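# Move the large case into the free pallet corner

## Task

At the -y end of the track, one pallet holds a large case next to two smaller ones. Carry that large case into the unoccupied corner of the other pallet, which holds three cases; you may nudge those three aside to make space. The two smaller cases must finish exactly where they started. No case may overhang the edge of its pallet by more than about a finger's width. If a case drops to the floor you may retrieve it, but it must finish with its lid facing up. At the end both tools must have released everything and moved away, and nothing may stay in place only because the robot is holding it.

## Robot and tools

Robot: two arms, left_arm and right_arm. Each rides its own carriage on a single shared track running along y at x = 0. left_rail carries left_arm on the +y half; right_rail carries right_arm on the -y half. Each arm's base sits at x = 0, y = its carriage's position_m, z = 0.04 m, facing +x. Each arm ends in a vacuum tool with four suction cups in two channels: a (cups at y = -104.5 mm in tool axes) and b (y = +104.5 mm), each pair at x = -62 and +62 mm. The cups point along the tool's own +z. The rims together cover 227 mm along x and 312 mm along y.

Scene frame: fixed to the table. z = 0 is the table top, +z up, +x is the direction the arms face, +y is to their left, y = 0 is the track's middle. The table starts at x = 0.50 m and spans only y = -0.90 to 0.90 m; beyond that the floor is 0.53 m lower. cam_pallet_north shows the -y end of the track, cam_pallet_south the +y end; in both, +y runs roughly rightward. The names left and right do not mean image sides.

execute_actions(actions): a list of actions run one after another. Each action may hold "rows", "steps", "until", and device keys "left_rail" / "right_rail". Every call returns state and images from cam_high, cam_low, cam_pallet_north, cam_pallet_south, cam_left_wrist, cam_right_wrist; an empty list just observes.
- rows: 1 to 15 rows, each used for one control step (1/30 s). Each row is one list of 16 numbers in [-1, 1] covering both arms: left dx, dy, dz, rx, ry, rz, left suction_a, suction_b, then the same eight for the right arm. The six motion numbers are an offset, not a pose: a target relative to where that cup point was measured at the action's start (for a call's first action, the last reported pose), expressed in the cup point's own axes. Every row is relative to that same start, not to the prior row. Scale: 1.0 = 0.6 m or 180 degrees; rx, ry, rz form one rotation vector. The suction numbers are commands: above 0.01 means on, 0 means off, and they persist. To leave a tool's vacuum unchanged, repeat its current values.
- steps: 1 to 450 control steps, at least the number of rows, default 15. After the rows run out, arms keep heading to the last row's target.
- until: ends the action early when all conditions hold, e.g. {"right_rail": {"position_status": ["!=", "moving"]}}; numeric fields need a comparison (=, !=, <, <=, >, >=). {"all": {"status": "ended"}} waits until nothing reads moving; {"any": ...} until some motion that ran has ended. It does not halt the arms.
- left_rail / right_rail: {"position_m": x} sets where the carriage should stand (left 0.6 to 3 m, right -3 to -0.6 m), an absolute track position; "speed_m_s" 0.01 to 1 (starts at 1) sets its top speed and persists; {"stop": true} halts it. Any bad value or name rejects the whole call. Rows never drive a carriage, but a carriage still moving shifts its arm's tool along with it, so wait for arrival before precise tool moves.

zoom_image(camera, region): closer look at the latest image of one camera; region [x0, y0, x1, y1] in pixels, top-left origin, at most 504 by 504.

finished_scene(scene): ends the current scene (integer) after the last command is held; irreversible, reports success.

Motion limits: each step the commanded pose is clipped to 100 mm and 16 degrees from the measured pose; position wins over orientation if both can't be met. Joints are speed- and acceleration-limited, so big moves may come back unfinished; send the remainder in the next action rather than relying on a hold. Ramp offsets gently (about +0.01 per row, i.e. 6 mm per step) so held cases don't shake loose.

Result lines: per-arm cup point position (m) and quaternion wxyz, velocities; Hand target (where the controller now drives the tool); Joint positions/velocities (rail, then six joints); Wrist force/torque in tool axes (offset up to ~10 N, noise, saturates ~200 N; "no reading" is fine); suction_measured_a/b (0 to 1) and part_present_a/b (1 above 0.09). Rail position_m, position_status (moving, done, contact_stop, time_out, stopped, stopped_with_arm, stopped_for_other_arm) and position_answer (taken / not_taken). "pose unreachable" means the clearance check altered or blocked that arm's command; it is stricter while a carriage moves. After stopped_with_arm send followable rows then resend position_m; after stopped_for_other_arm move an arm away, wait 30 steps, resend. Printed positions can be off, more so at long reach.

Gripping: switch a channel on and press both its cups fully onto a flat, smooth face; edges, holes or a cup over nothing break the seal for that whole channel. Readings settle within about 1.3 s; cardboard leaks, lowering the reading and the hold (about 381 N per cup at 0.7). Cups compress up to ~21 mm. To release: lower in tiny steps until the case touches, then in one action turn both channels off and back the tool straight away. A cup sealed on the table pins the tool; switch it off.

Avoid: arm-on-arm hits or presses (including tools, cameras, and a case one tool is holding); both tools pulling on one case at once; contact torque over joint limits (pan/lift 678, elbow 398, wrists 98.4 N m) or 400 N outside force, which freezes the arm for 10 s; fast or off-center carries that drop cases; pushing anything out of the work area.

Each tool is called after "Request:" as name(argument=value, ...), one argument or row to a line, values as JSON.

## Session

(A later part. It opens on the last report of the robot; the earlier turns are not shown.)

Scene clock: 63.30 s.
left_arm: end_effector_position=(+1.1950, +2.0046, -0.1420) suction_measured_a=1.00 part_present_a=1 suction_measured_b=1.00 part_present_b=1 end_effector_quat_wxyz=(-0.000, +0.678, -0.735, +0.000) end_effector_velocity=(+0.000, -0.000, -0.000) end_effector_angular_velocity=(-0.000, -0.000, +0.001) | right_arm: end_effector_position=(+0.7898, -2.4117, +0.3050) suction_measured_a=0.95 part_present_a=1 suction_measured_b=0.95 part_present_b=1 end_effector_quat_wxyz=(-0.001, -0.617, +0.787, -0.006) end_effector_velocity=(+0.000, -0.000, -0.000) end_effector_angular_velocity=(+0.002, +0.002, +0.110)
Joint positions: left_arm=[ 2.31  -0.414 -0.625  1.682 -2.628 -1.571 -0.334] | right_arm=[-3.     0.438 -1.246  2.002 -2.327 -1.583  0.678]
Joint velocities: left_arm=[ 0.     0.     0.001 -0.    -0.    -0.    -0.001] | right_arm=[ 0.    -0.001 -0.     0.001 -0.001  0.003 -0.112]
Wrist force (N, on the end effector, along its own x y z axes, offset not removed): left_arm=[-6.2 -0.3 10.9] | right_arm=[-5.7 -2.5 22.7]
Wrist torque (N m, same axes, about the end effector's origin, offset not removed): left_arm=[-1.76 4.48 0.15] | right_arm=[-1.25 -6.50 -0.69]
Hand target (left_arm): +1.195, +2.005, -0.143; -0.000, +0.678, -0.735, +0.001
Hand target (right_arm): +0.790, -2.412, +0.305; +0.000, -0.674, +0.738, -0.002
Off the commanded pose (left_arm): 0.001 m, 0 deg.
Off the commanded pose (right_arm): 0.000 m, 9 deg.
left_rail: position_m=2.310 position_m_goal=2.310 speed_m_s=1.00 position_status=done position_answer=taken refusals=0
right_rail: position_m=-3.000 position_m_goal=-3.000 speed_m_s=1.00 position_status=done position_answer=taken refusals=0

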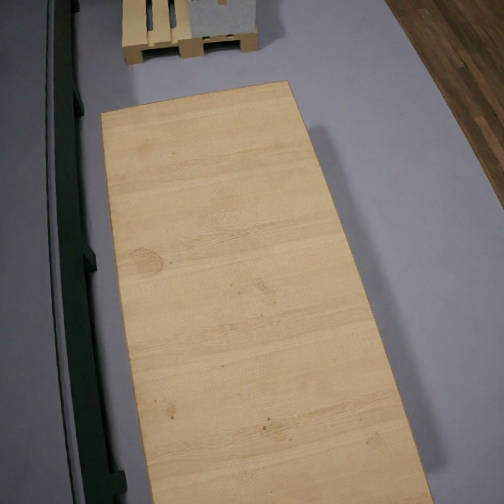

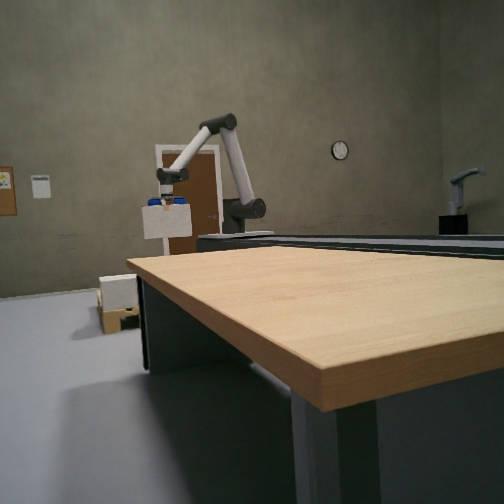

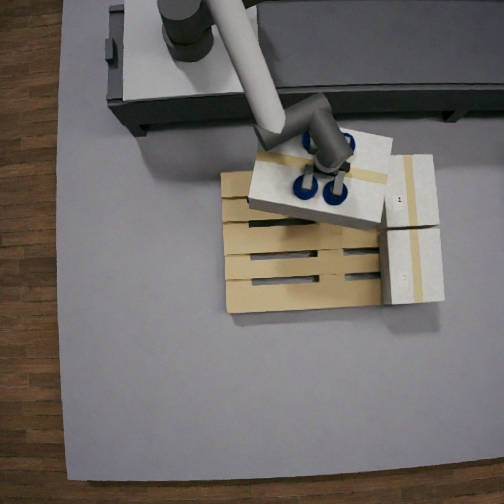

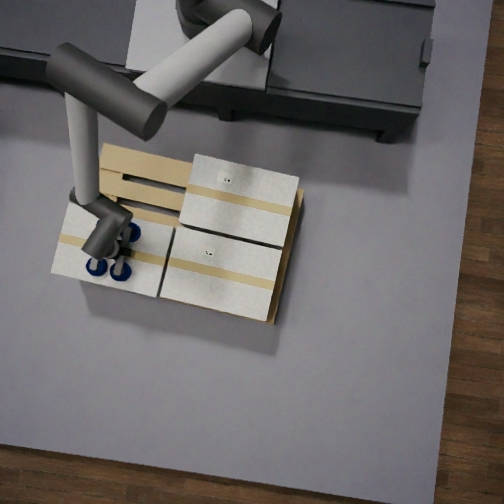

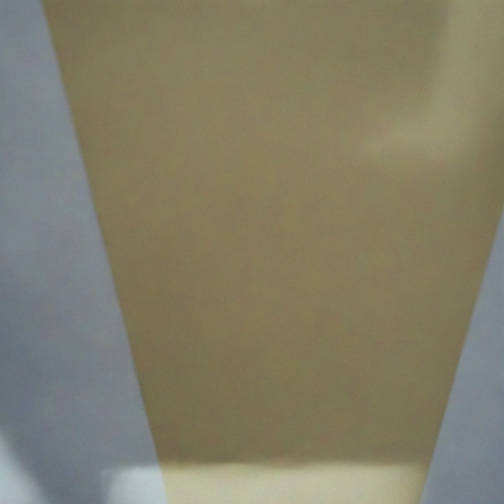

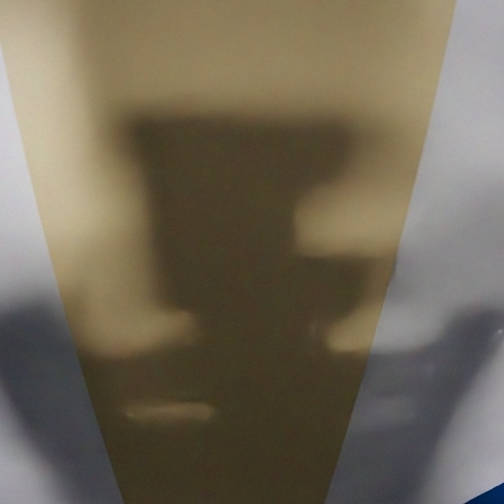

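Request:
execute_actions(
  actions=[
    {"rows": [[0,0,0.0027,0,0,0,1,1,0,0,0,-0.0024,-0.0031,-0.0509,1,1]], "steps": 1, "right_rail": {"position_m": -0.6}},
  ],
)

Scene clock: 63.87 s.
left_arm: end_effector_position=(+1.1950, +2.0046, -0.1428) suction_measured_a=1.00 part_present_a=1 suction_measured_b=1.00 part_present_b=1 end_effector_quat_wxyz=(-0.000, +0.678, -0.735, +0.001) end_effector_velocity=(-0.000, +0.000, -0.000) end_effector_angular_velocity=(+0.000, +0.000, +0.000) | right_arm: end_effector_position=(+0.7900, -2.4116, +0.3051) suction_measured_a=0.95 part_present_a=1 suction_measured_b=0.95 part_present_b=1 end_effector_quat_wxyz=(+0.000, -0.674, +0.739, -0.002) end_effector_velocity=(+0.000, -0.000, +0.000) end_effector_angular_velocity=(+0.001, +0.000, +0.008)
Joint positions: left_arm=[ 2.31  -0.414 -0.624  1.682 -2.63  -1.571 -0.333] | right_arm=[-3.     0.436 -1.246  2.003 -2.329 -1.575  0.527]
Joint velocities: left_arm=[ 0. -0.  0.  0. -0. -0. -0.] | right_arm=[ 0.    -0.    -0.    -0.     0.     0.001 -0.008]
Wrist force (N, on the end effector, along its own x y z axes, offset not removed): left_arm=[-5.6 -3.1 11.6] | right_arm=[-3.6 5.6 19.0]
Wrist torque (N m, same axes, about the end effector's origin, offset not removed): left_arm=[-2.23 4.47 0.17] | right_arm=[-0.39 -6.48 -0.01]
Hand target (left_arm): +1.195, +2.005, -0.144; -0.000, +0.678, -0.735, +0.000
Hand target (right_arm): +0.790, -2.410, +0.305; -0.000, -0.678, +0.735, -0.000
Off the commanded pose (left_arm): 0.001 m, 0 deg.
Off the commanded pose (right_arm): 0.000 m, 1 deg.
left_rail: position_m=2.310 position_m_goal=2.310 speed_m_s=1.00 position_status=done position_answer=taken refusals=0
right_rail: position_m=-3.000 position_m_goal=-0.600 speed_m_s=1.00 position_status=moving position_answer=taken refusals=0

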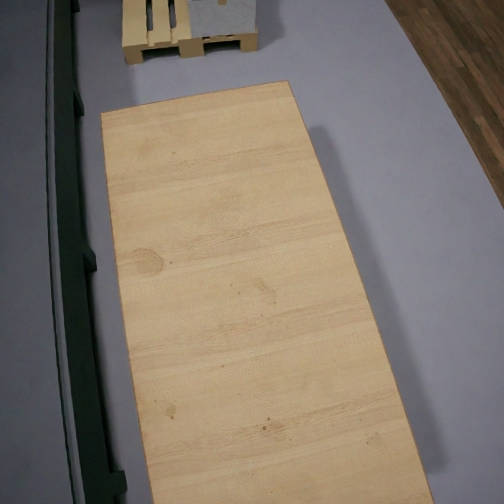

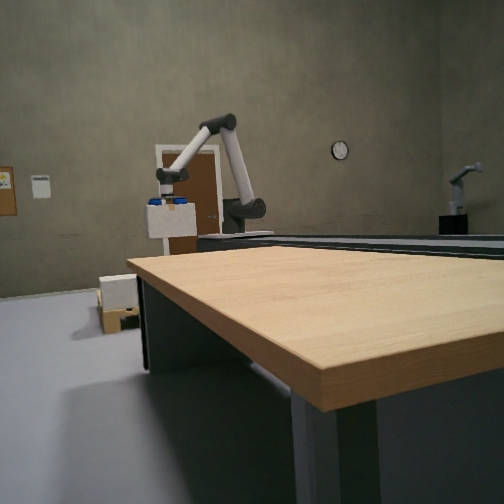

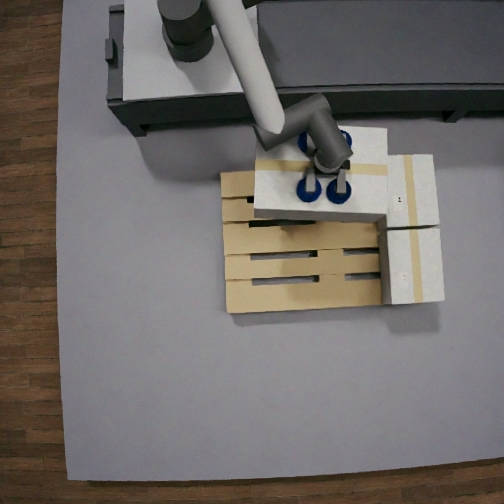

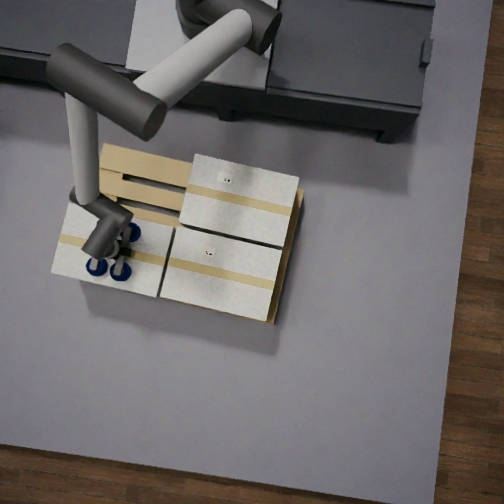

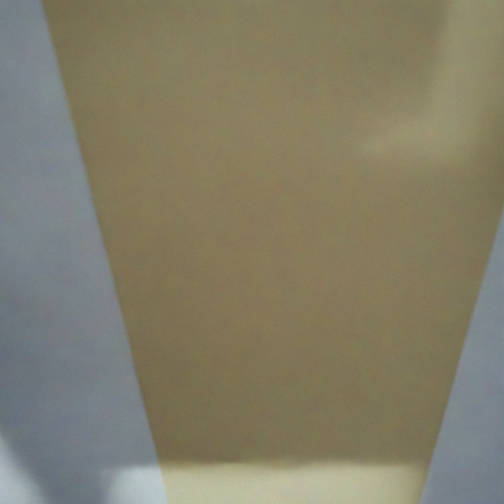

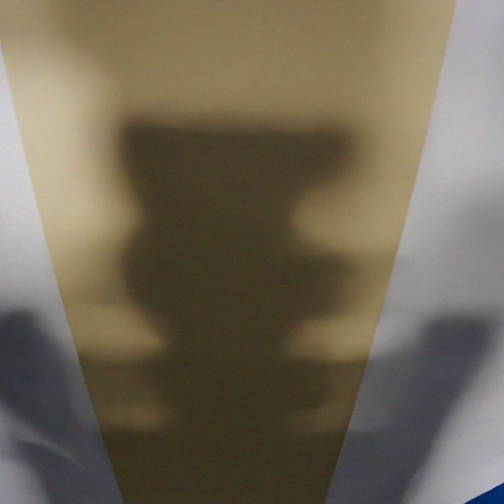

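Request:
execute_actions(
  actions=[],
)

Scene clock: 66.00 s.
left_arm: end_effector_position=(+1.1950, +2.0046, -0.1436) suction_measured_a=1.00 part_present_a=1 suction_measured_b=1.00 part_present_b=1 end_effector_quat_wxyz=(-0.000, +0.678, -0.735, +0.000) end_effector_velocity=(-0.000, +0.000, -0.000) end_effector_angular_velocity=(+0.000, +0.000, +0.000) | right_arm: end_effector_position=(+0.7898, -0.5371, +0.3050) suction_measured_a=0.95 part_present_a=1 suction_measured_b=0.95 part_present_b=1 end_effector_quat_wxyz=(+0.000, +0.678, -0.735, +0.000) end_effector_velocity=(+0.000, +1.000, -0.000) end_effector_angular_velocity=(-0.000, +0.000, -0.000)
Joint positions: left_arm=[ 2.31  -0.414 -0.623  1.681 -2.629 -1.571 -0.334] | right_arm=[-1.125  0.435 -1.246  2.003 -2.327 -1.571  0.515]
Joint velocities: left_arm=[ 0.  0.  0.  0.  0.  0. -0.] | right_arm=[ 1.  0.  0. -0.  0.  0.  0.]
Wrist force (N, on the end effector, along its own x y z axes, offset not removed): left_arm=[-20.9 20.0 -42.4] | right_arm=[-1.1 6.2 19.2]
Wrist torque (N m, same axes, about the end effector's origin, offset not removed): left_arm=[2.37 14.57 2.91] | right_arm=[-0.13 -6.97 -0.06]
Hand target (left_arm): +1.195, +2.005, -0.144; -0.000, +0.678, -0.735, +0.000
Hand target (right_arm): +0.790, -0.478, +0.305; +0.000, +0.678, -0.735, +0.000
Off the commanded pose (left_arm): 0.000 m, 0 deg.
Off the commanded pose (right_arm): 0.000 m, 0 deg.
left_rail: position_m=2.310 position_m_goal=2.310 speed_m_s=1.00 position_status=done position_answer=taken refusals=0
right_rail: position_m=-1.125 position_m_goal=-0.600 speed_m_s=1.00 position_status=moving position_answer=taken refusals=0

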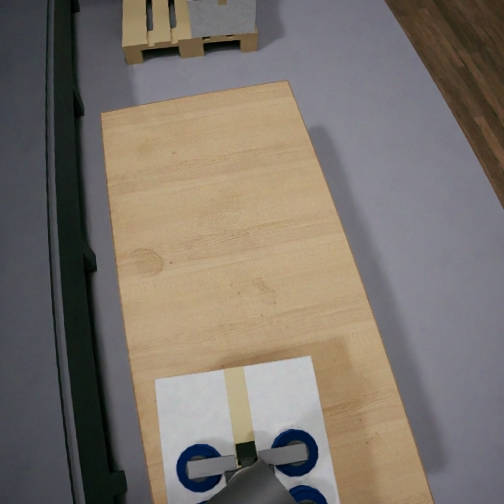

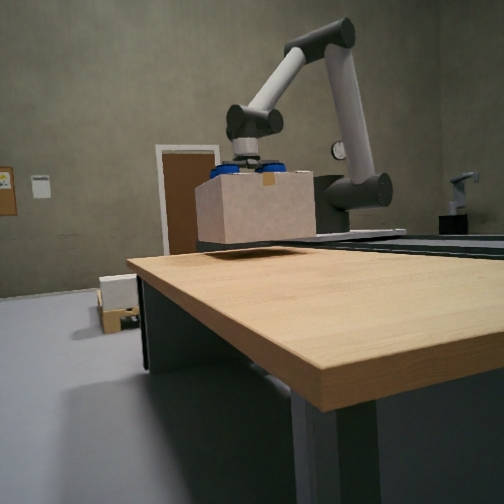

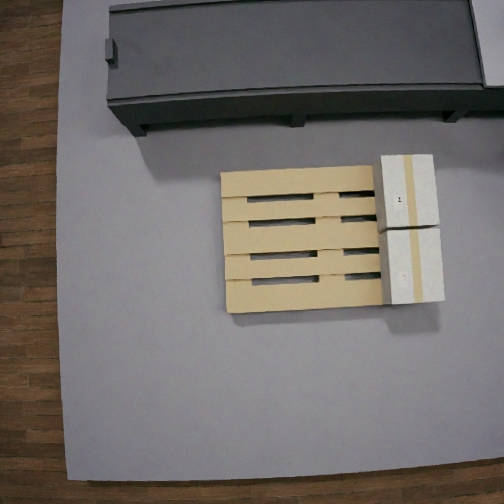

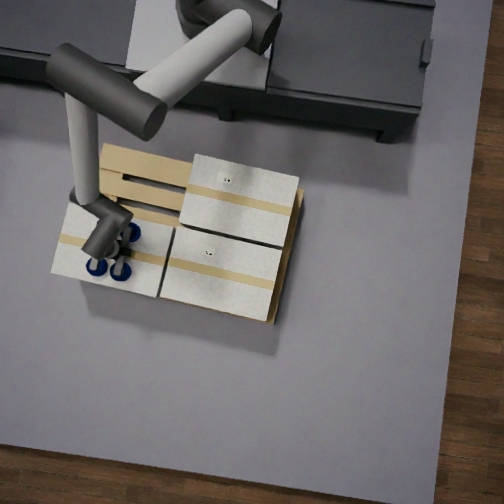

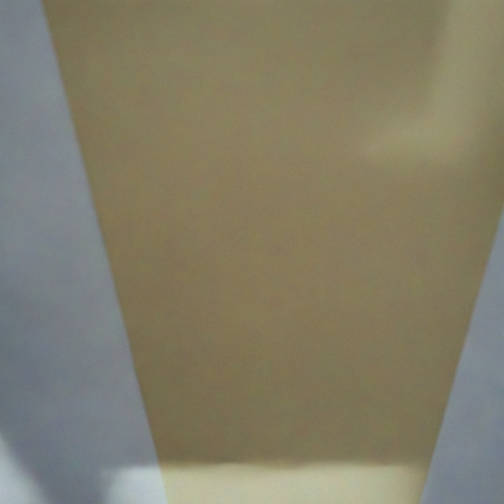

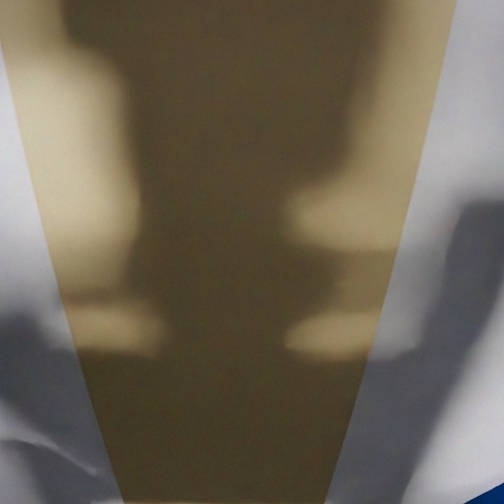

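Request:
execute_actions(
  actions=[],
)

Scene clock: 66.37 s.
left_arm: end_effector_position=(+1.1950, +2.0046, -0.1436) suction_measured_a=1.00 part_present_a=1 suction_measured_b=1.00 part_present_b=1 end_effector_quat_wxyz=(-0.000, +0.678, -0.735, +0.000) end_effector_velocity=(-0.000, +0.000, -0.000) end_effector_angular_velocity=(+0.000, +0.000, -0.000) | right_arm: end_effector_position=(+0.7898, -0.1784, +0.3050) suction_measured_a=0.95 part_present_a=1 suction_measured_b=0.95 part_present_b=1 end_effector_quat_wxyz=(+0.000, +0.678, -0.735, +0.000) end_effector_velocity=(-0.000, +0.824, -0.000) end_effector_angular_velocity=(-0.000, +0.000, +0.001)
Joint positions: left_arm=[ 2.31  -0.414 -0.623  1.681 -2.629 -1.571 -0.334] | right_arm=[-0.767  0.435 -1.246  2.002 -2.327 -1.571  0.515]
Joint velocities: left_arm=[ 0. -0.  0.  0.  0.  0.  0.] | right_arm=[ 0.824  0.001  0.    -0.     0.    -0.     0.   ]
Wrist force (N, on the end effector, along its own x y z axes, offset not removed): left_arm=[-19.3 15.8 -45.0] | right_arm=[-33.3 1.7 26.4]
Wrist torque (N m, same axes, about the end effector's origin, offset not removed): left_arm=[1.79 14.44 3.02] | right_arm=[-1.14 -9.74 -0.01]
Hand target (left_arm): +1.195, +2.005, -0.144; -0.000, +0.678, -0.735, +0.000
Hand target (right_arm): +0.790, -0.134, +0.305; +0.000, +0.678, -0.735, +0.000
Off the commanded pose (left_arm): 0.000 m, 0 deg.
Off the commanded pose (right_arm): 0.000 m, 0 deg.
left_rail: position_m=2.310 position_m_goal=2.310 speed_m_s=1.00 position_status=done position_answer=taken refusals=0
right_rail: position_m=-0.767 position_m_goal=-0.600 speed_m_s=1.00 position_status=moving position_answer=taken refusals=0

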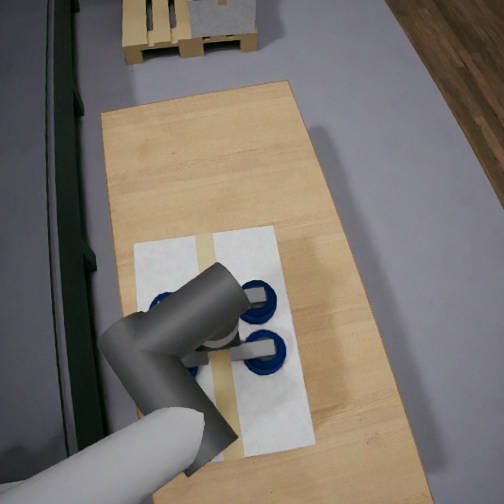

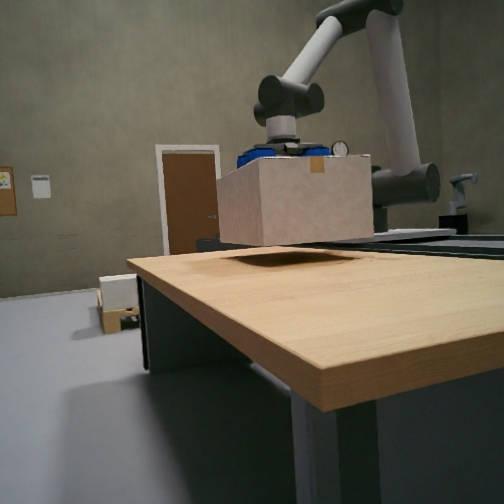

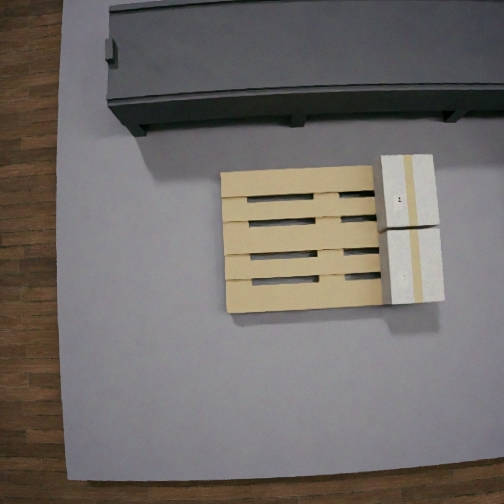

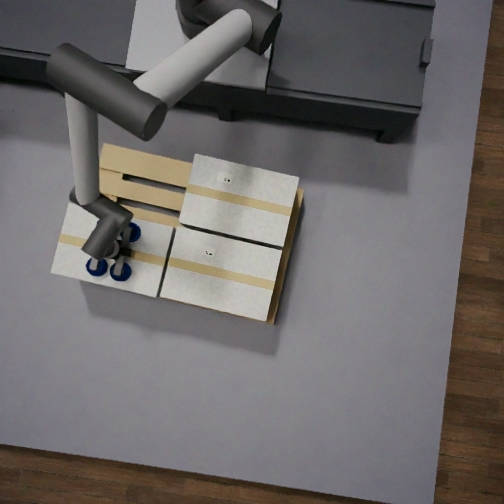

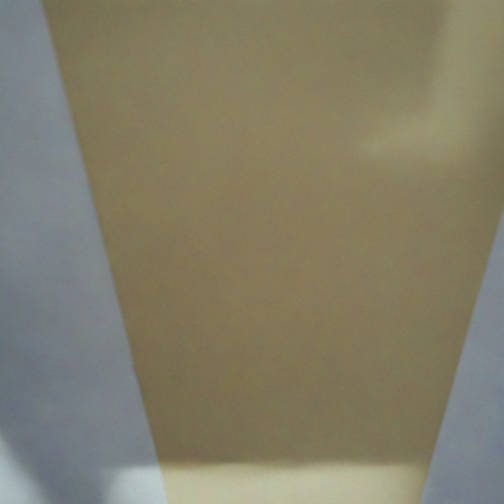

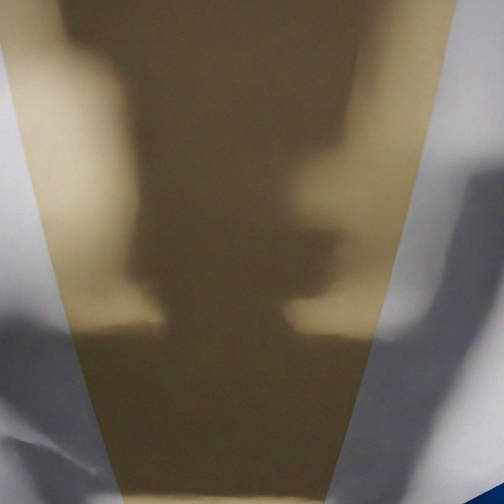

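Request:
execute_actions(
  actions=[],
)

Scene clock: 67.43 s.
left_arm: end_effector_position=(+1.1950, +2.0046, -0.1436) suction_measured_a=1.00 part_present_a=1 suction_measured_b=1.00 part_present_b=1 end_effector_quat_wxyz=(-0.000, +0.678, -0.735, +0.000) end_effector_velocity=(-0.000, +0.000, -0.000) end_effector_angular_velocity=(+0.000, +0.000, +0.000) | right_arm: end_effector_position=(+0.7898, -0.0117, +0.3050) suction_measured_a=0.95 part_present_a=1 suction_measured_b=0.95 part_present_b=1 end_effector_quat_wxyz=(+0.000, +0.678, -0.735, +0.000) end_effector_velocity=(-0.000, -0.000, -0.000) end_effector_angular_velocity=(+0.000, +0.000, -0.000)
Joint positions: left_arm=[ 2.31  -0.414 -0.623  1.681 -2.629 -1.571 -0.334] | right_arm=[-0.6    0.435 -1.246  2.003 -2.327 -1.571  0.515]
Joint velocities: left_arm=[ 0. -0.  0.  0. -0.  0. -0.] | right_arm=[ 0. -0. -0.  0.  0.  0. -0.]
Wrist force (N, on the end effector, along its own x y z axes, offset not removed): left_arm=[-19.8 22.3 -44.3] | right_arm=[-4.1 2.3 19.1]
Wrist torque (N m, same axes, about the end effector's origin, offset not removed): left_arm=[2.75 14.50 3.14] | right_arm=[-0.65 -6.45 -0.06]
Hand target (left_arm): +1.195, +2.005, -0.144; -0.000, +0.678, -0.735, +0.000
Hand target (right_arm): +0.790, -0.012, +0.305; +0.000, +0.678, -0.735, +0.000
Off the commanded pose (left_arm): 0.000 m, 0 deg.
Off the commanded pose (right_arm): 0.000 m, 0 deg.
left_rail: position_m=2.310 position_m_goal=2.310 speed_m_s=1.00 position_status=done position_answer=taken refusals=0
right_rail: position_m=-0.600 position_m_goal=-0.600 speed_m_s=1.00 position_status=done position_answer=taken refusals=0

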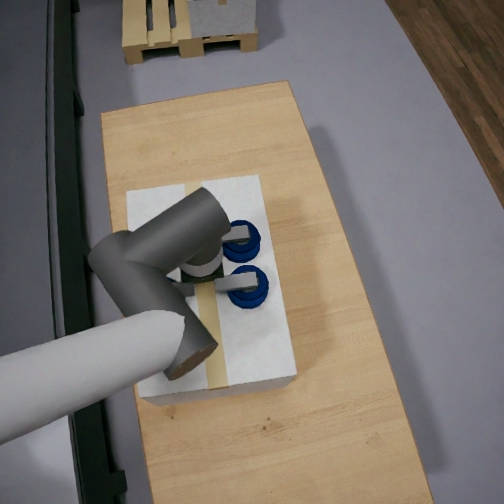

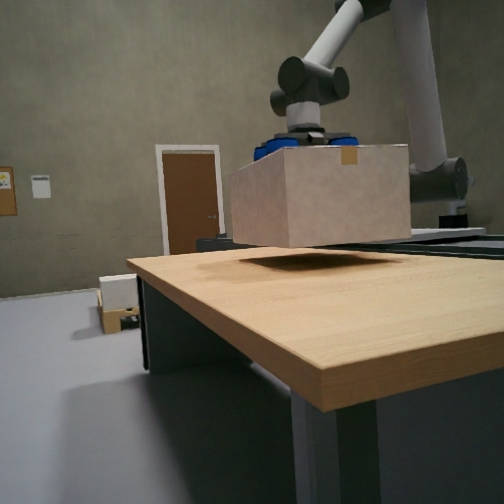

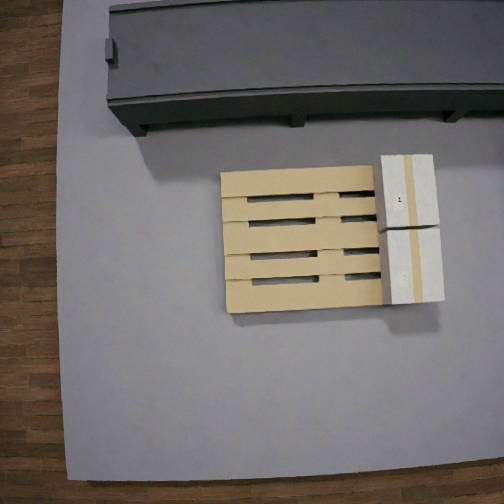

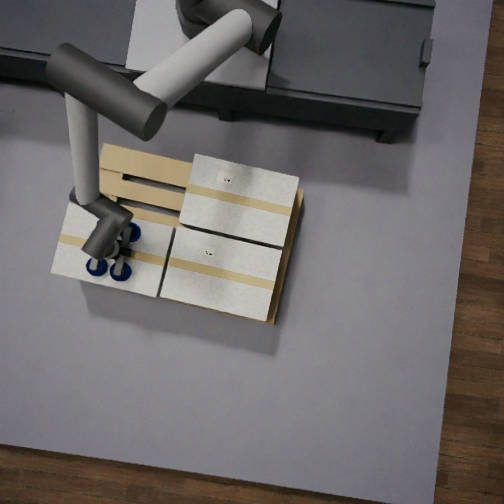

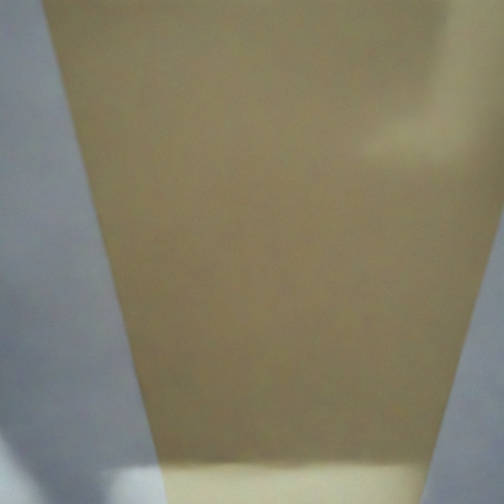

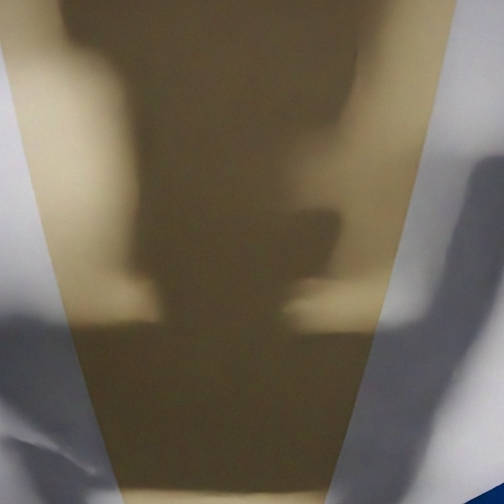

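Request:
execute_actions(
  actions=[
    {"rows": [[0,0,-0.015,0,0,0,0,0,0,0,0.010,0,0,0,1,1],[0,0,-0.03,0,0,0,0,0,0,0,0.021,0,0,0,1,1],[0,0,-0.045,0,0,0,0,0,0,0,0.032,0,0,0,1,1],[0,0,-0.06,0,0,0,0,0,0,0,0.043,0,0,0,1,1],[0,0,-0.08,0,0,0,0,0,0,0,0.054,0,0,0,1,1],[0,0,-0.10,0,0,0,0,0,0,0,0.065,0,0,0,1,1],[0,0,-0.12,0,0,0,0,0,0,0,0.075,0,0,0,1,1],[0,0,-0.14,0,0,0,0,0,0,0,0.085,0,0,0,1,1]], "steps": 8},
  ],
)

Scene clock: 68.17 s.
left_arm: end_effector_position=(+1.1949, +2.0048, -0.1051) suction_measured_a=0.00 part_present_a=0 suction_measured_b=0.00 part_present_b=0 end_effector_quat_wxyz=(-0.000, +0.678, -0.735, -0.000) end_effector_velocity=(+0.001, -0.001, +0.285) end_effector_angular_velocity=(-0.001, -0.003, +0.000) | right_arm: end_effector_position=(+0.7893, -0.0120, +0.2783) suction_measured_a=0.95 part_present_a=1 suction_measured_b=0.95 part_present_b=1 end_effector_quat_wxyz=(+0.001, +0.678, -0.735, -0.000) end_effector_velocity=(-0.004, -0.002, -0.175) end_effector_angular_velocity=(-0.004, +0.008, -0.000)
Joint positions: left_arm=[ 2.31  -0.414 -0.662  1.688 -2.597 -1.57  -0.334] | right_arm=[-0.6    0.435 -1.223  2.017 -2.364 -1.571  0.515]
Joint velocities: left_arm=[ 0.     0.    -0.284  0.041  0.239  0.     0.   ] | right_arm=[ 0.    -0.     0.157  0.092 -0.241  0.     0.   ]
Wrist force (N, on the end effector, along its own x y z axes, offset not removed): left_arm=[-9.0 -2.0 -0.2] | right_arm=[-2.6 0.1 12.0]
Wrist torque (N m, same axes, about the end effector's origin, offset not removed): left_arm=[-0.21 2.08 0.05] | right_arm=[-1.06 -6.89 -0.03]
Hand target (left_arm): +1.195, +2.005, -0.061; -0.000, +0.678, -0.735, +0.001
Hand target (right_arm): +0.789, -0.012, +0.255; +0.001, +0.678, -0.735, -0.000
Off the commanded pose (left_arm): 0.046 m, 0 deg.
Off the commanded pose (right_arm): 0.024 m, 0 deg.
left_rail: position_m=2.310 position_m_goal=2.310 speed_m_s=1.00 position_status=done position_answer=taken refusals=0
right_rail: position_m=-0.600 position_m_goal=-0.600 speed_m_s=1.00 position_status=done position_answer=taken refusals=0

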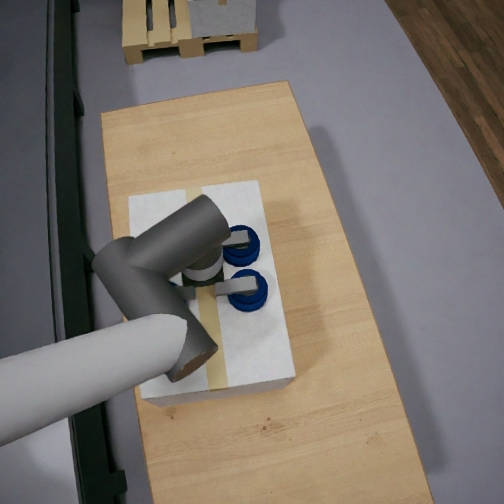

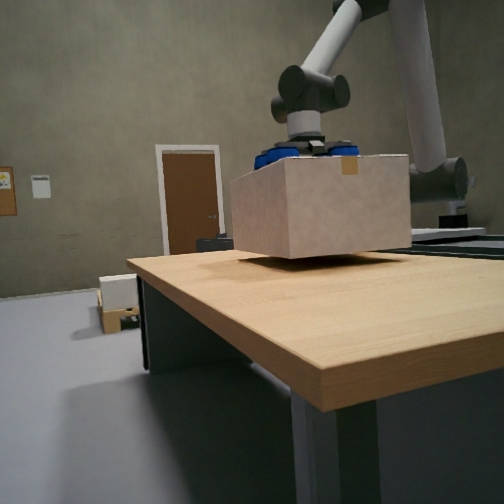

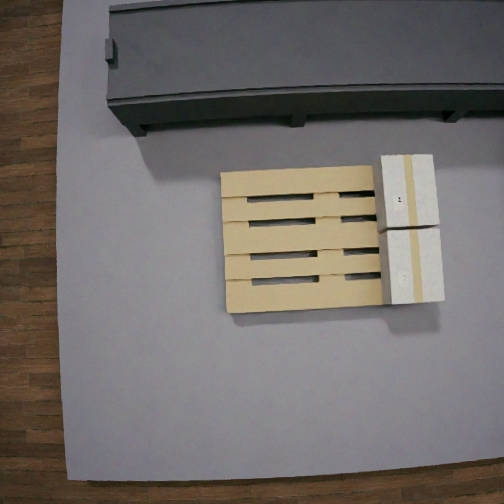

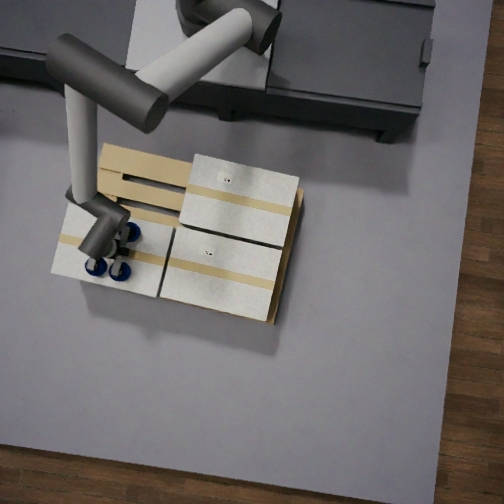

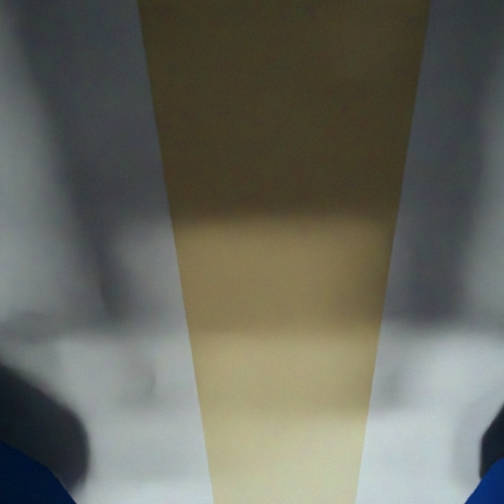

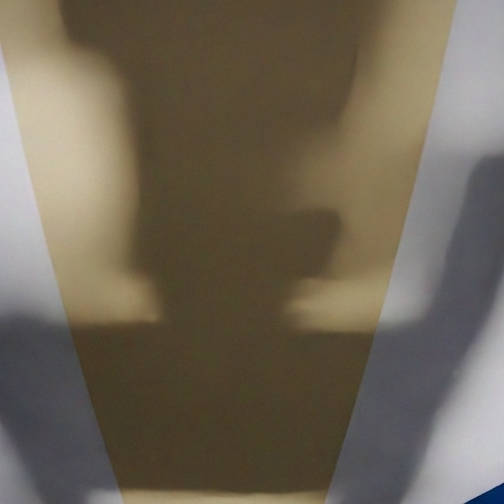

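Request:
execute_actions(
  actions=[
    {"rows": [[0.5611,0.6314,-0.7418,0,0,0,0,0,-0.0006,-0.0008,0.0472,0,0,0,1,1]], "steps": 1},
  ],
)

Scene clock: 69.07 s.
left_arm: end_effector_position=(+1.1952, +2.0047, -0.0615) suction_measured_a=0.00 part_present_a=0 suction_measured_b=0.00 part_present_b=0 end_effector_quat_wxyz=(-0.000, +0.678, -0.735, +0.001) end_effector_velocity=(-0.005, -0.002, +0.006) end_effector_angular_velocity=(+0.001, +0.001, -0.003) | right_arm: end_effector_position=(+0.7889, -0.0121, +0.2546) suction_measured_a=0.95 part_present_a=1 suction_measured_b=0.95 part_present_b=1 end_effector_quat_wxyz=(+0.001, +0.678, -0.735, -0.000) end_effector_velocity=(+0.000, +0.000, -0.001) end_effector_angular_velocity=(-0.000, +0.000, -0.000)
Joint positions: left_arm=[ 2.31  -0.414 -0.705  1.693 -2.56  -1.571 -0.334] | right_arm=[-0.6    0.435 -1.201  2.029 -2.398 -1.571  0.515]
Joint velocities: left_arm=[ 0.    -0.003 -0.008  0.008  0.002 -0.     0.   ] | right_arm=[ 0.     0.     0.001  0.    -0.001  0.     0.   ]
Wrist force (N, on the end effector, along its own x y z axes, offset not removed): left_arm=[-8.7 -3.5 -3.5] | right_arm=[-4.1 -3.7 18.2]
Wrist torque (N m, same axes, about the end effector's origin, offset not removed): left_arm=[-0.42 1.92 0.14] | right_arm=[-1.46 -6.53 0.07]
Hand target (left_arm): +1.138, +1.961, -0.007; +0.000, +0.678, -0.735, -0.000
Hand target (right_arm): +0.790, -0.012, +0.250; +0.001, +0.678, -0.735, -0.000
Off the commanded pose (left_arm): 0.647 m, 0 deg; position clipped at the last step of the last action.
Off the commanded pose (right_arm): 0.005 m, 0 deg.
left_rail: position_m=2.310 position_m_goal=2.310 speed_m_s=1.00 position_status=done position_answer=taken refusals=0
right_rail: position_m=-0.600 position_m_goal=-0.600 speed_m_s=1.00 position_status=done position_answer=taken refusals=0

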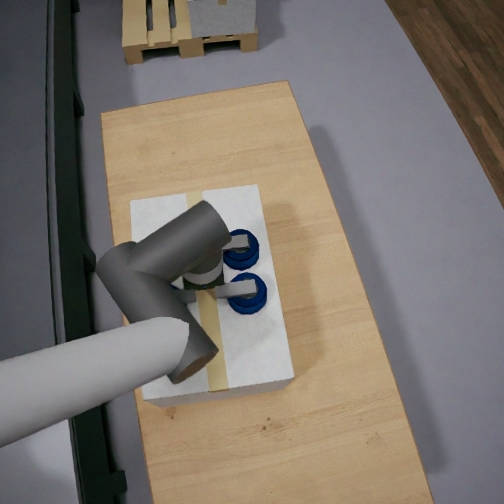

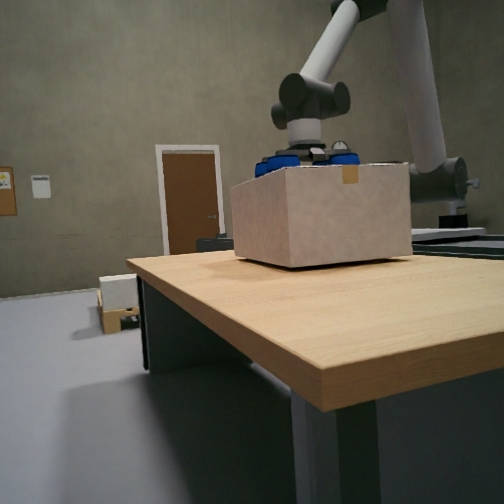

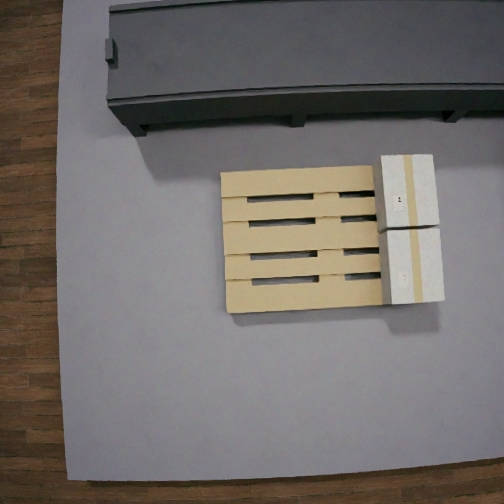

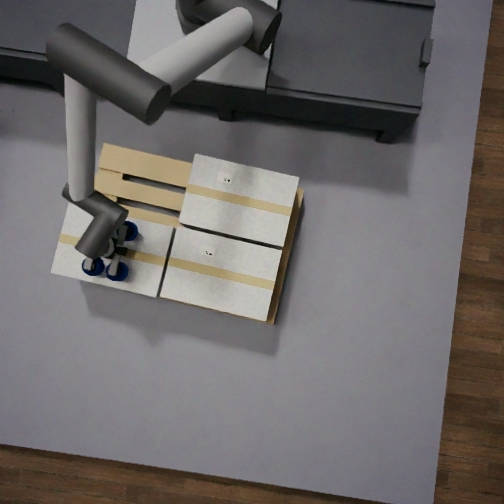

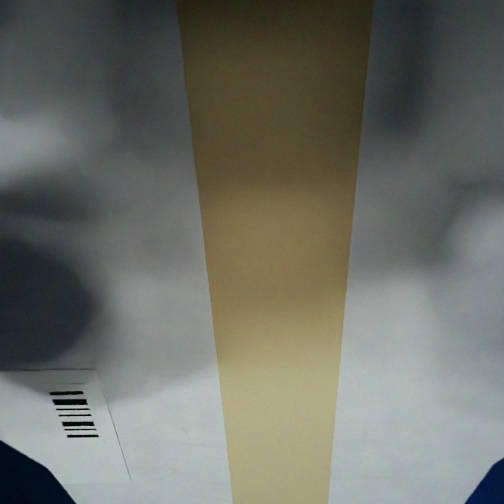

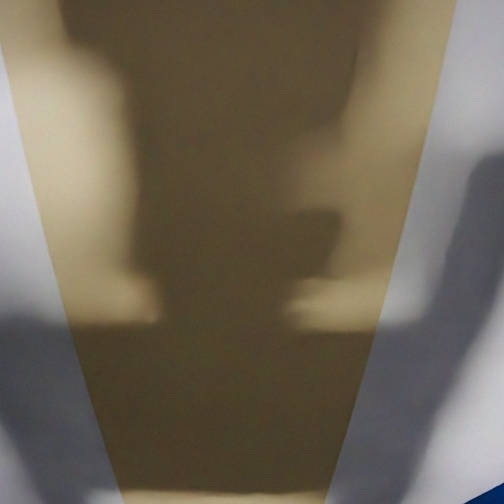

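Request:
zoom_image(
  camera="cam_low",
  region=[225, 225, 425, 285],
)

Region (225, 225, 425, 285) of cam_low's 504x504 image, scaled by 2.520, with more detail than that image has; it fills the top 151 rows of this view, and the rest is white.

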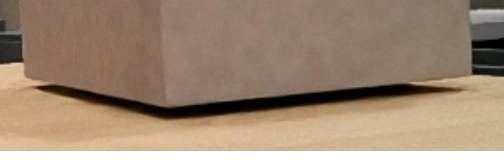

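Request:
execute_actions(
  actions=[
    {"rows": [[0.5609,0.6319,-0.6692,0,0,0,0,0,-0.0008,-0.0014,0.0127,0,0,0,1,1]], "steps": 1},
  ],
)

Scene clock: 69.57 s.
left_arm: end_effector_position=(+1.1384, +1.9612, -0.0072) suction_measured_a=0.00 part_present_a=0 suction_measured_b=0.00 part_present_b=0 end_effector_quat_wxyz=(+0.000, +0.678, -0.735, -0.000) end_effector_velocity=(-0.012, -0.009, +0.008) end_effector_angular_velocity=(+0.001, +0.003, +0.000) | right_arm: end_effector_position=(+0.7898, -0.0117, +0.2500) suction_measured_a=0.95 part_present_a=1 suction_measured_b=0.95 part_present_b=1 end_effector_quat_wxyz=(+0.001, +0.678, -0.735, -0.000) end_effector_velocity=(+0.000, +0.000, -0.001) end_effector_angular_velocity=(+0.000, -0.000, -0.001)
Joint positions: left_arm=[ 2.31  -0.467 -0.787  1.767 -2.55  -1.571 -0.386] | right_arm=[-0.6    0.435 -1.196  2.03  -2.404 -1.571  0.515]
Joint velocities: left_arm=[ 0.    -0.011 -0.013  0.013  0.003  0.    -0.011] | right_arm=[ 0.    -0.     0.001  0.    -0.001  0.     0.001]
Wrist force (N, on the end effector, along its own x y z axes, offset not removed): left_arm=[-7.8 -1.2 -1.0] | right_arm=[2.2 8.2 19.0]
Wrist torque (N m, same axes, about the end effector's origin, offset not removed): left_arm=[-0.18 1.87 0.05] | right_arm=[0.23 -7.35 0.02]
Hand target (left_arm): +1.081, +1.918, +0.048; +0.000, +0.678, -0.735, +0.001
Hand target (right_arm): +0.790, -0.012, +0.247; +0.001, +0.678, -0.735, -0.000
Off the commanded pose (left_arm): 0.557 m, 0 deg; position clipped at the last step of the last action.
Off the commanded pose (right_arm): 0.003 m, 0 deg.
left_rail: position_m=2.310 position_m_goal=2.310 speed_m_s=1.00 position_status=done position_answer=taken refusals=0
right_rail: position_m=-0.600 position_m_goal=-0.600 speed_m_s=1.00 position_status=done position_answer=taken refusals=0

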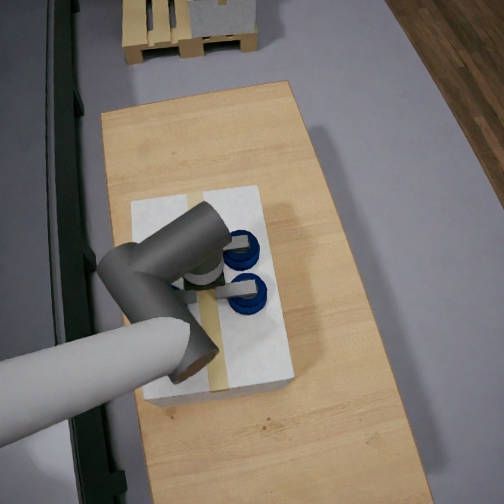

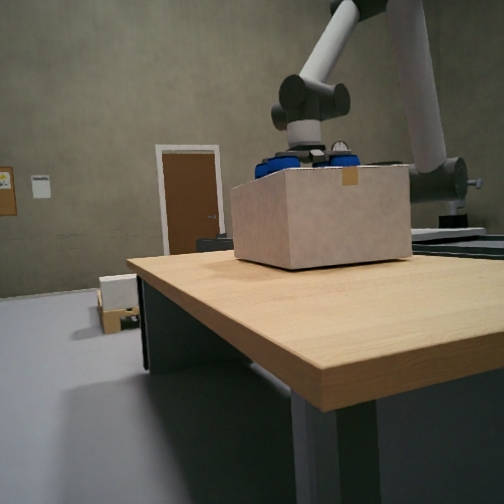

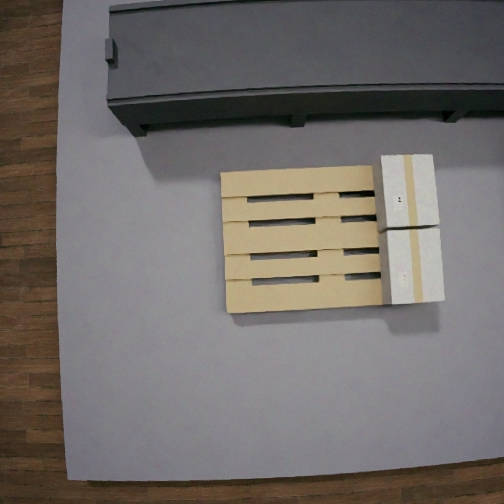

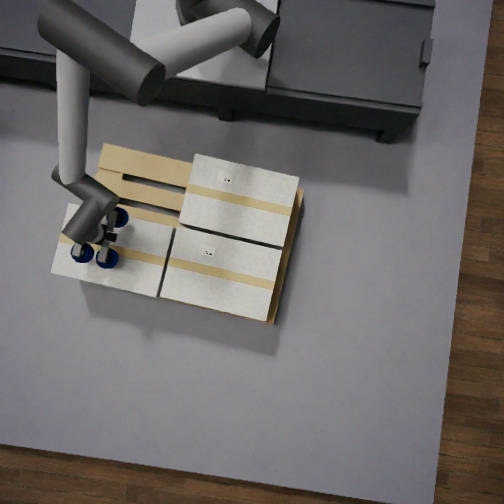

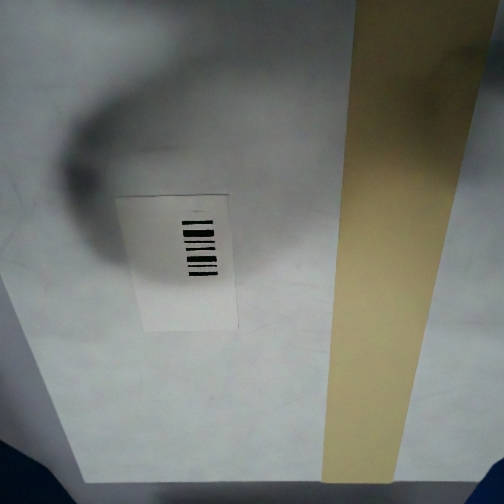

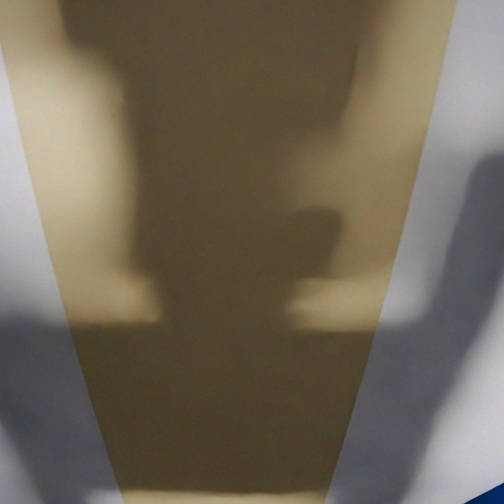

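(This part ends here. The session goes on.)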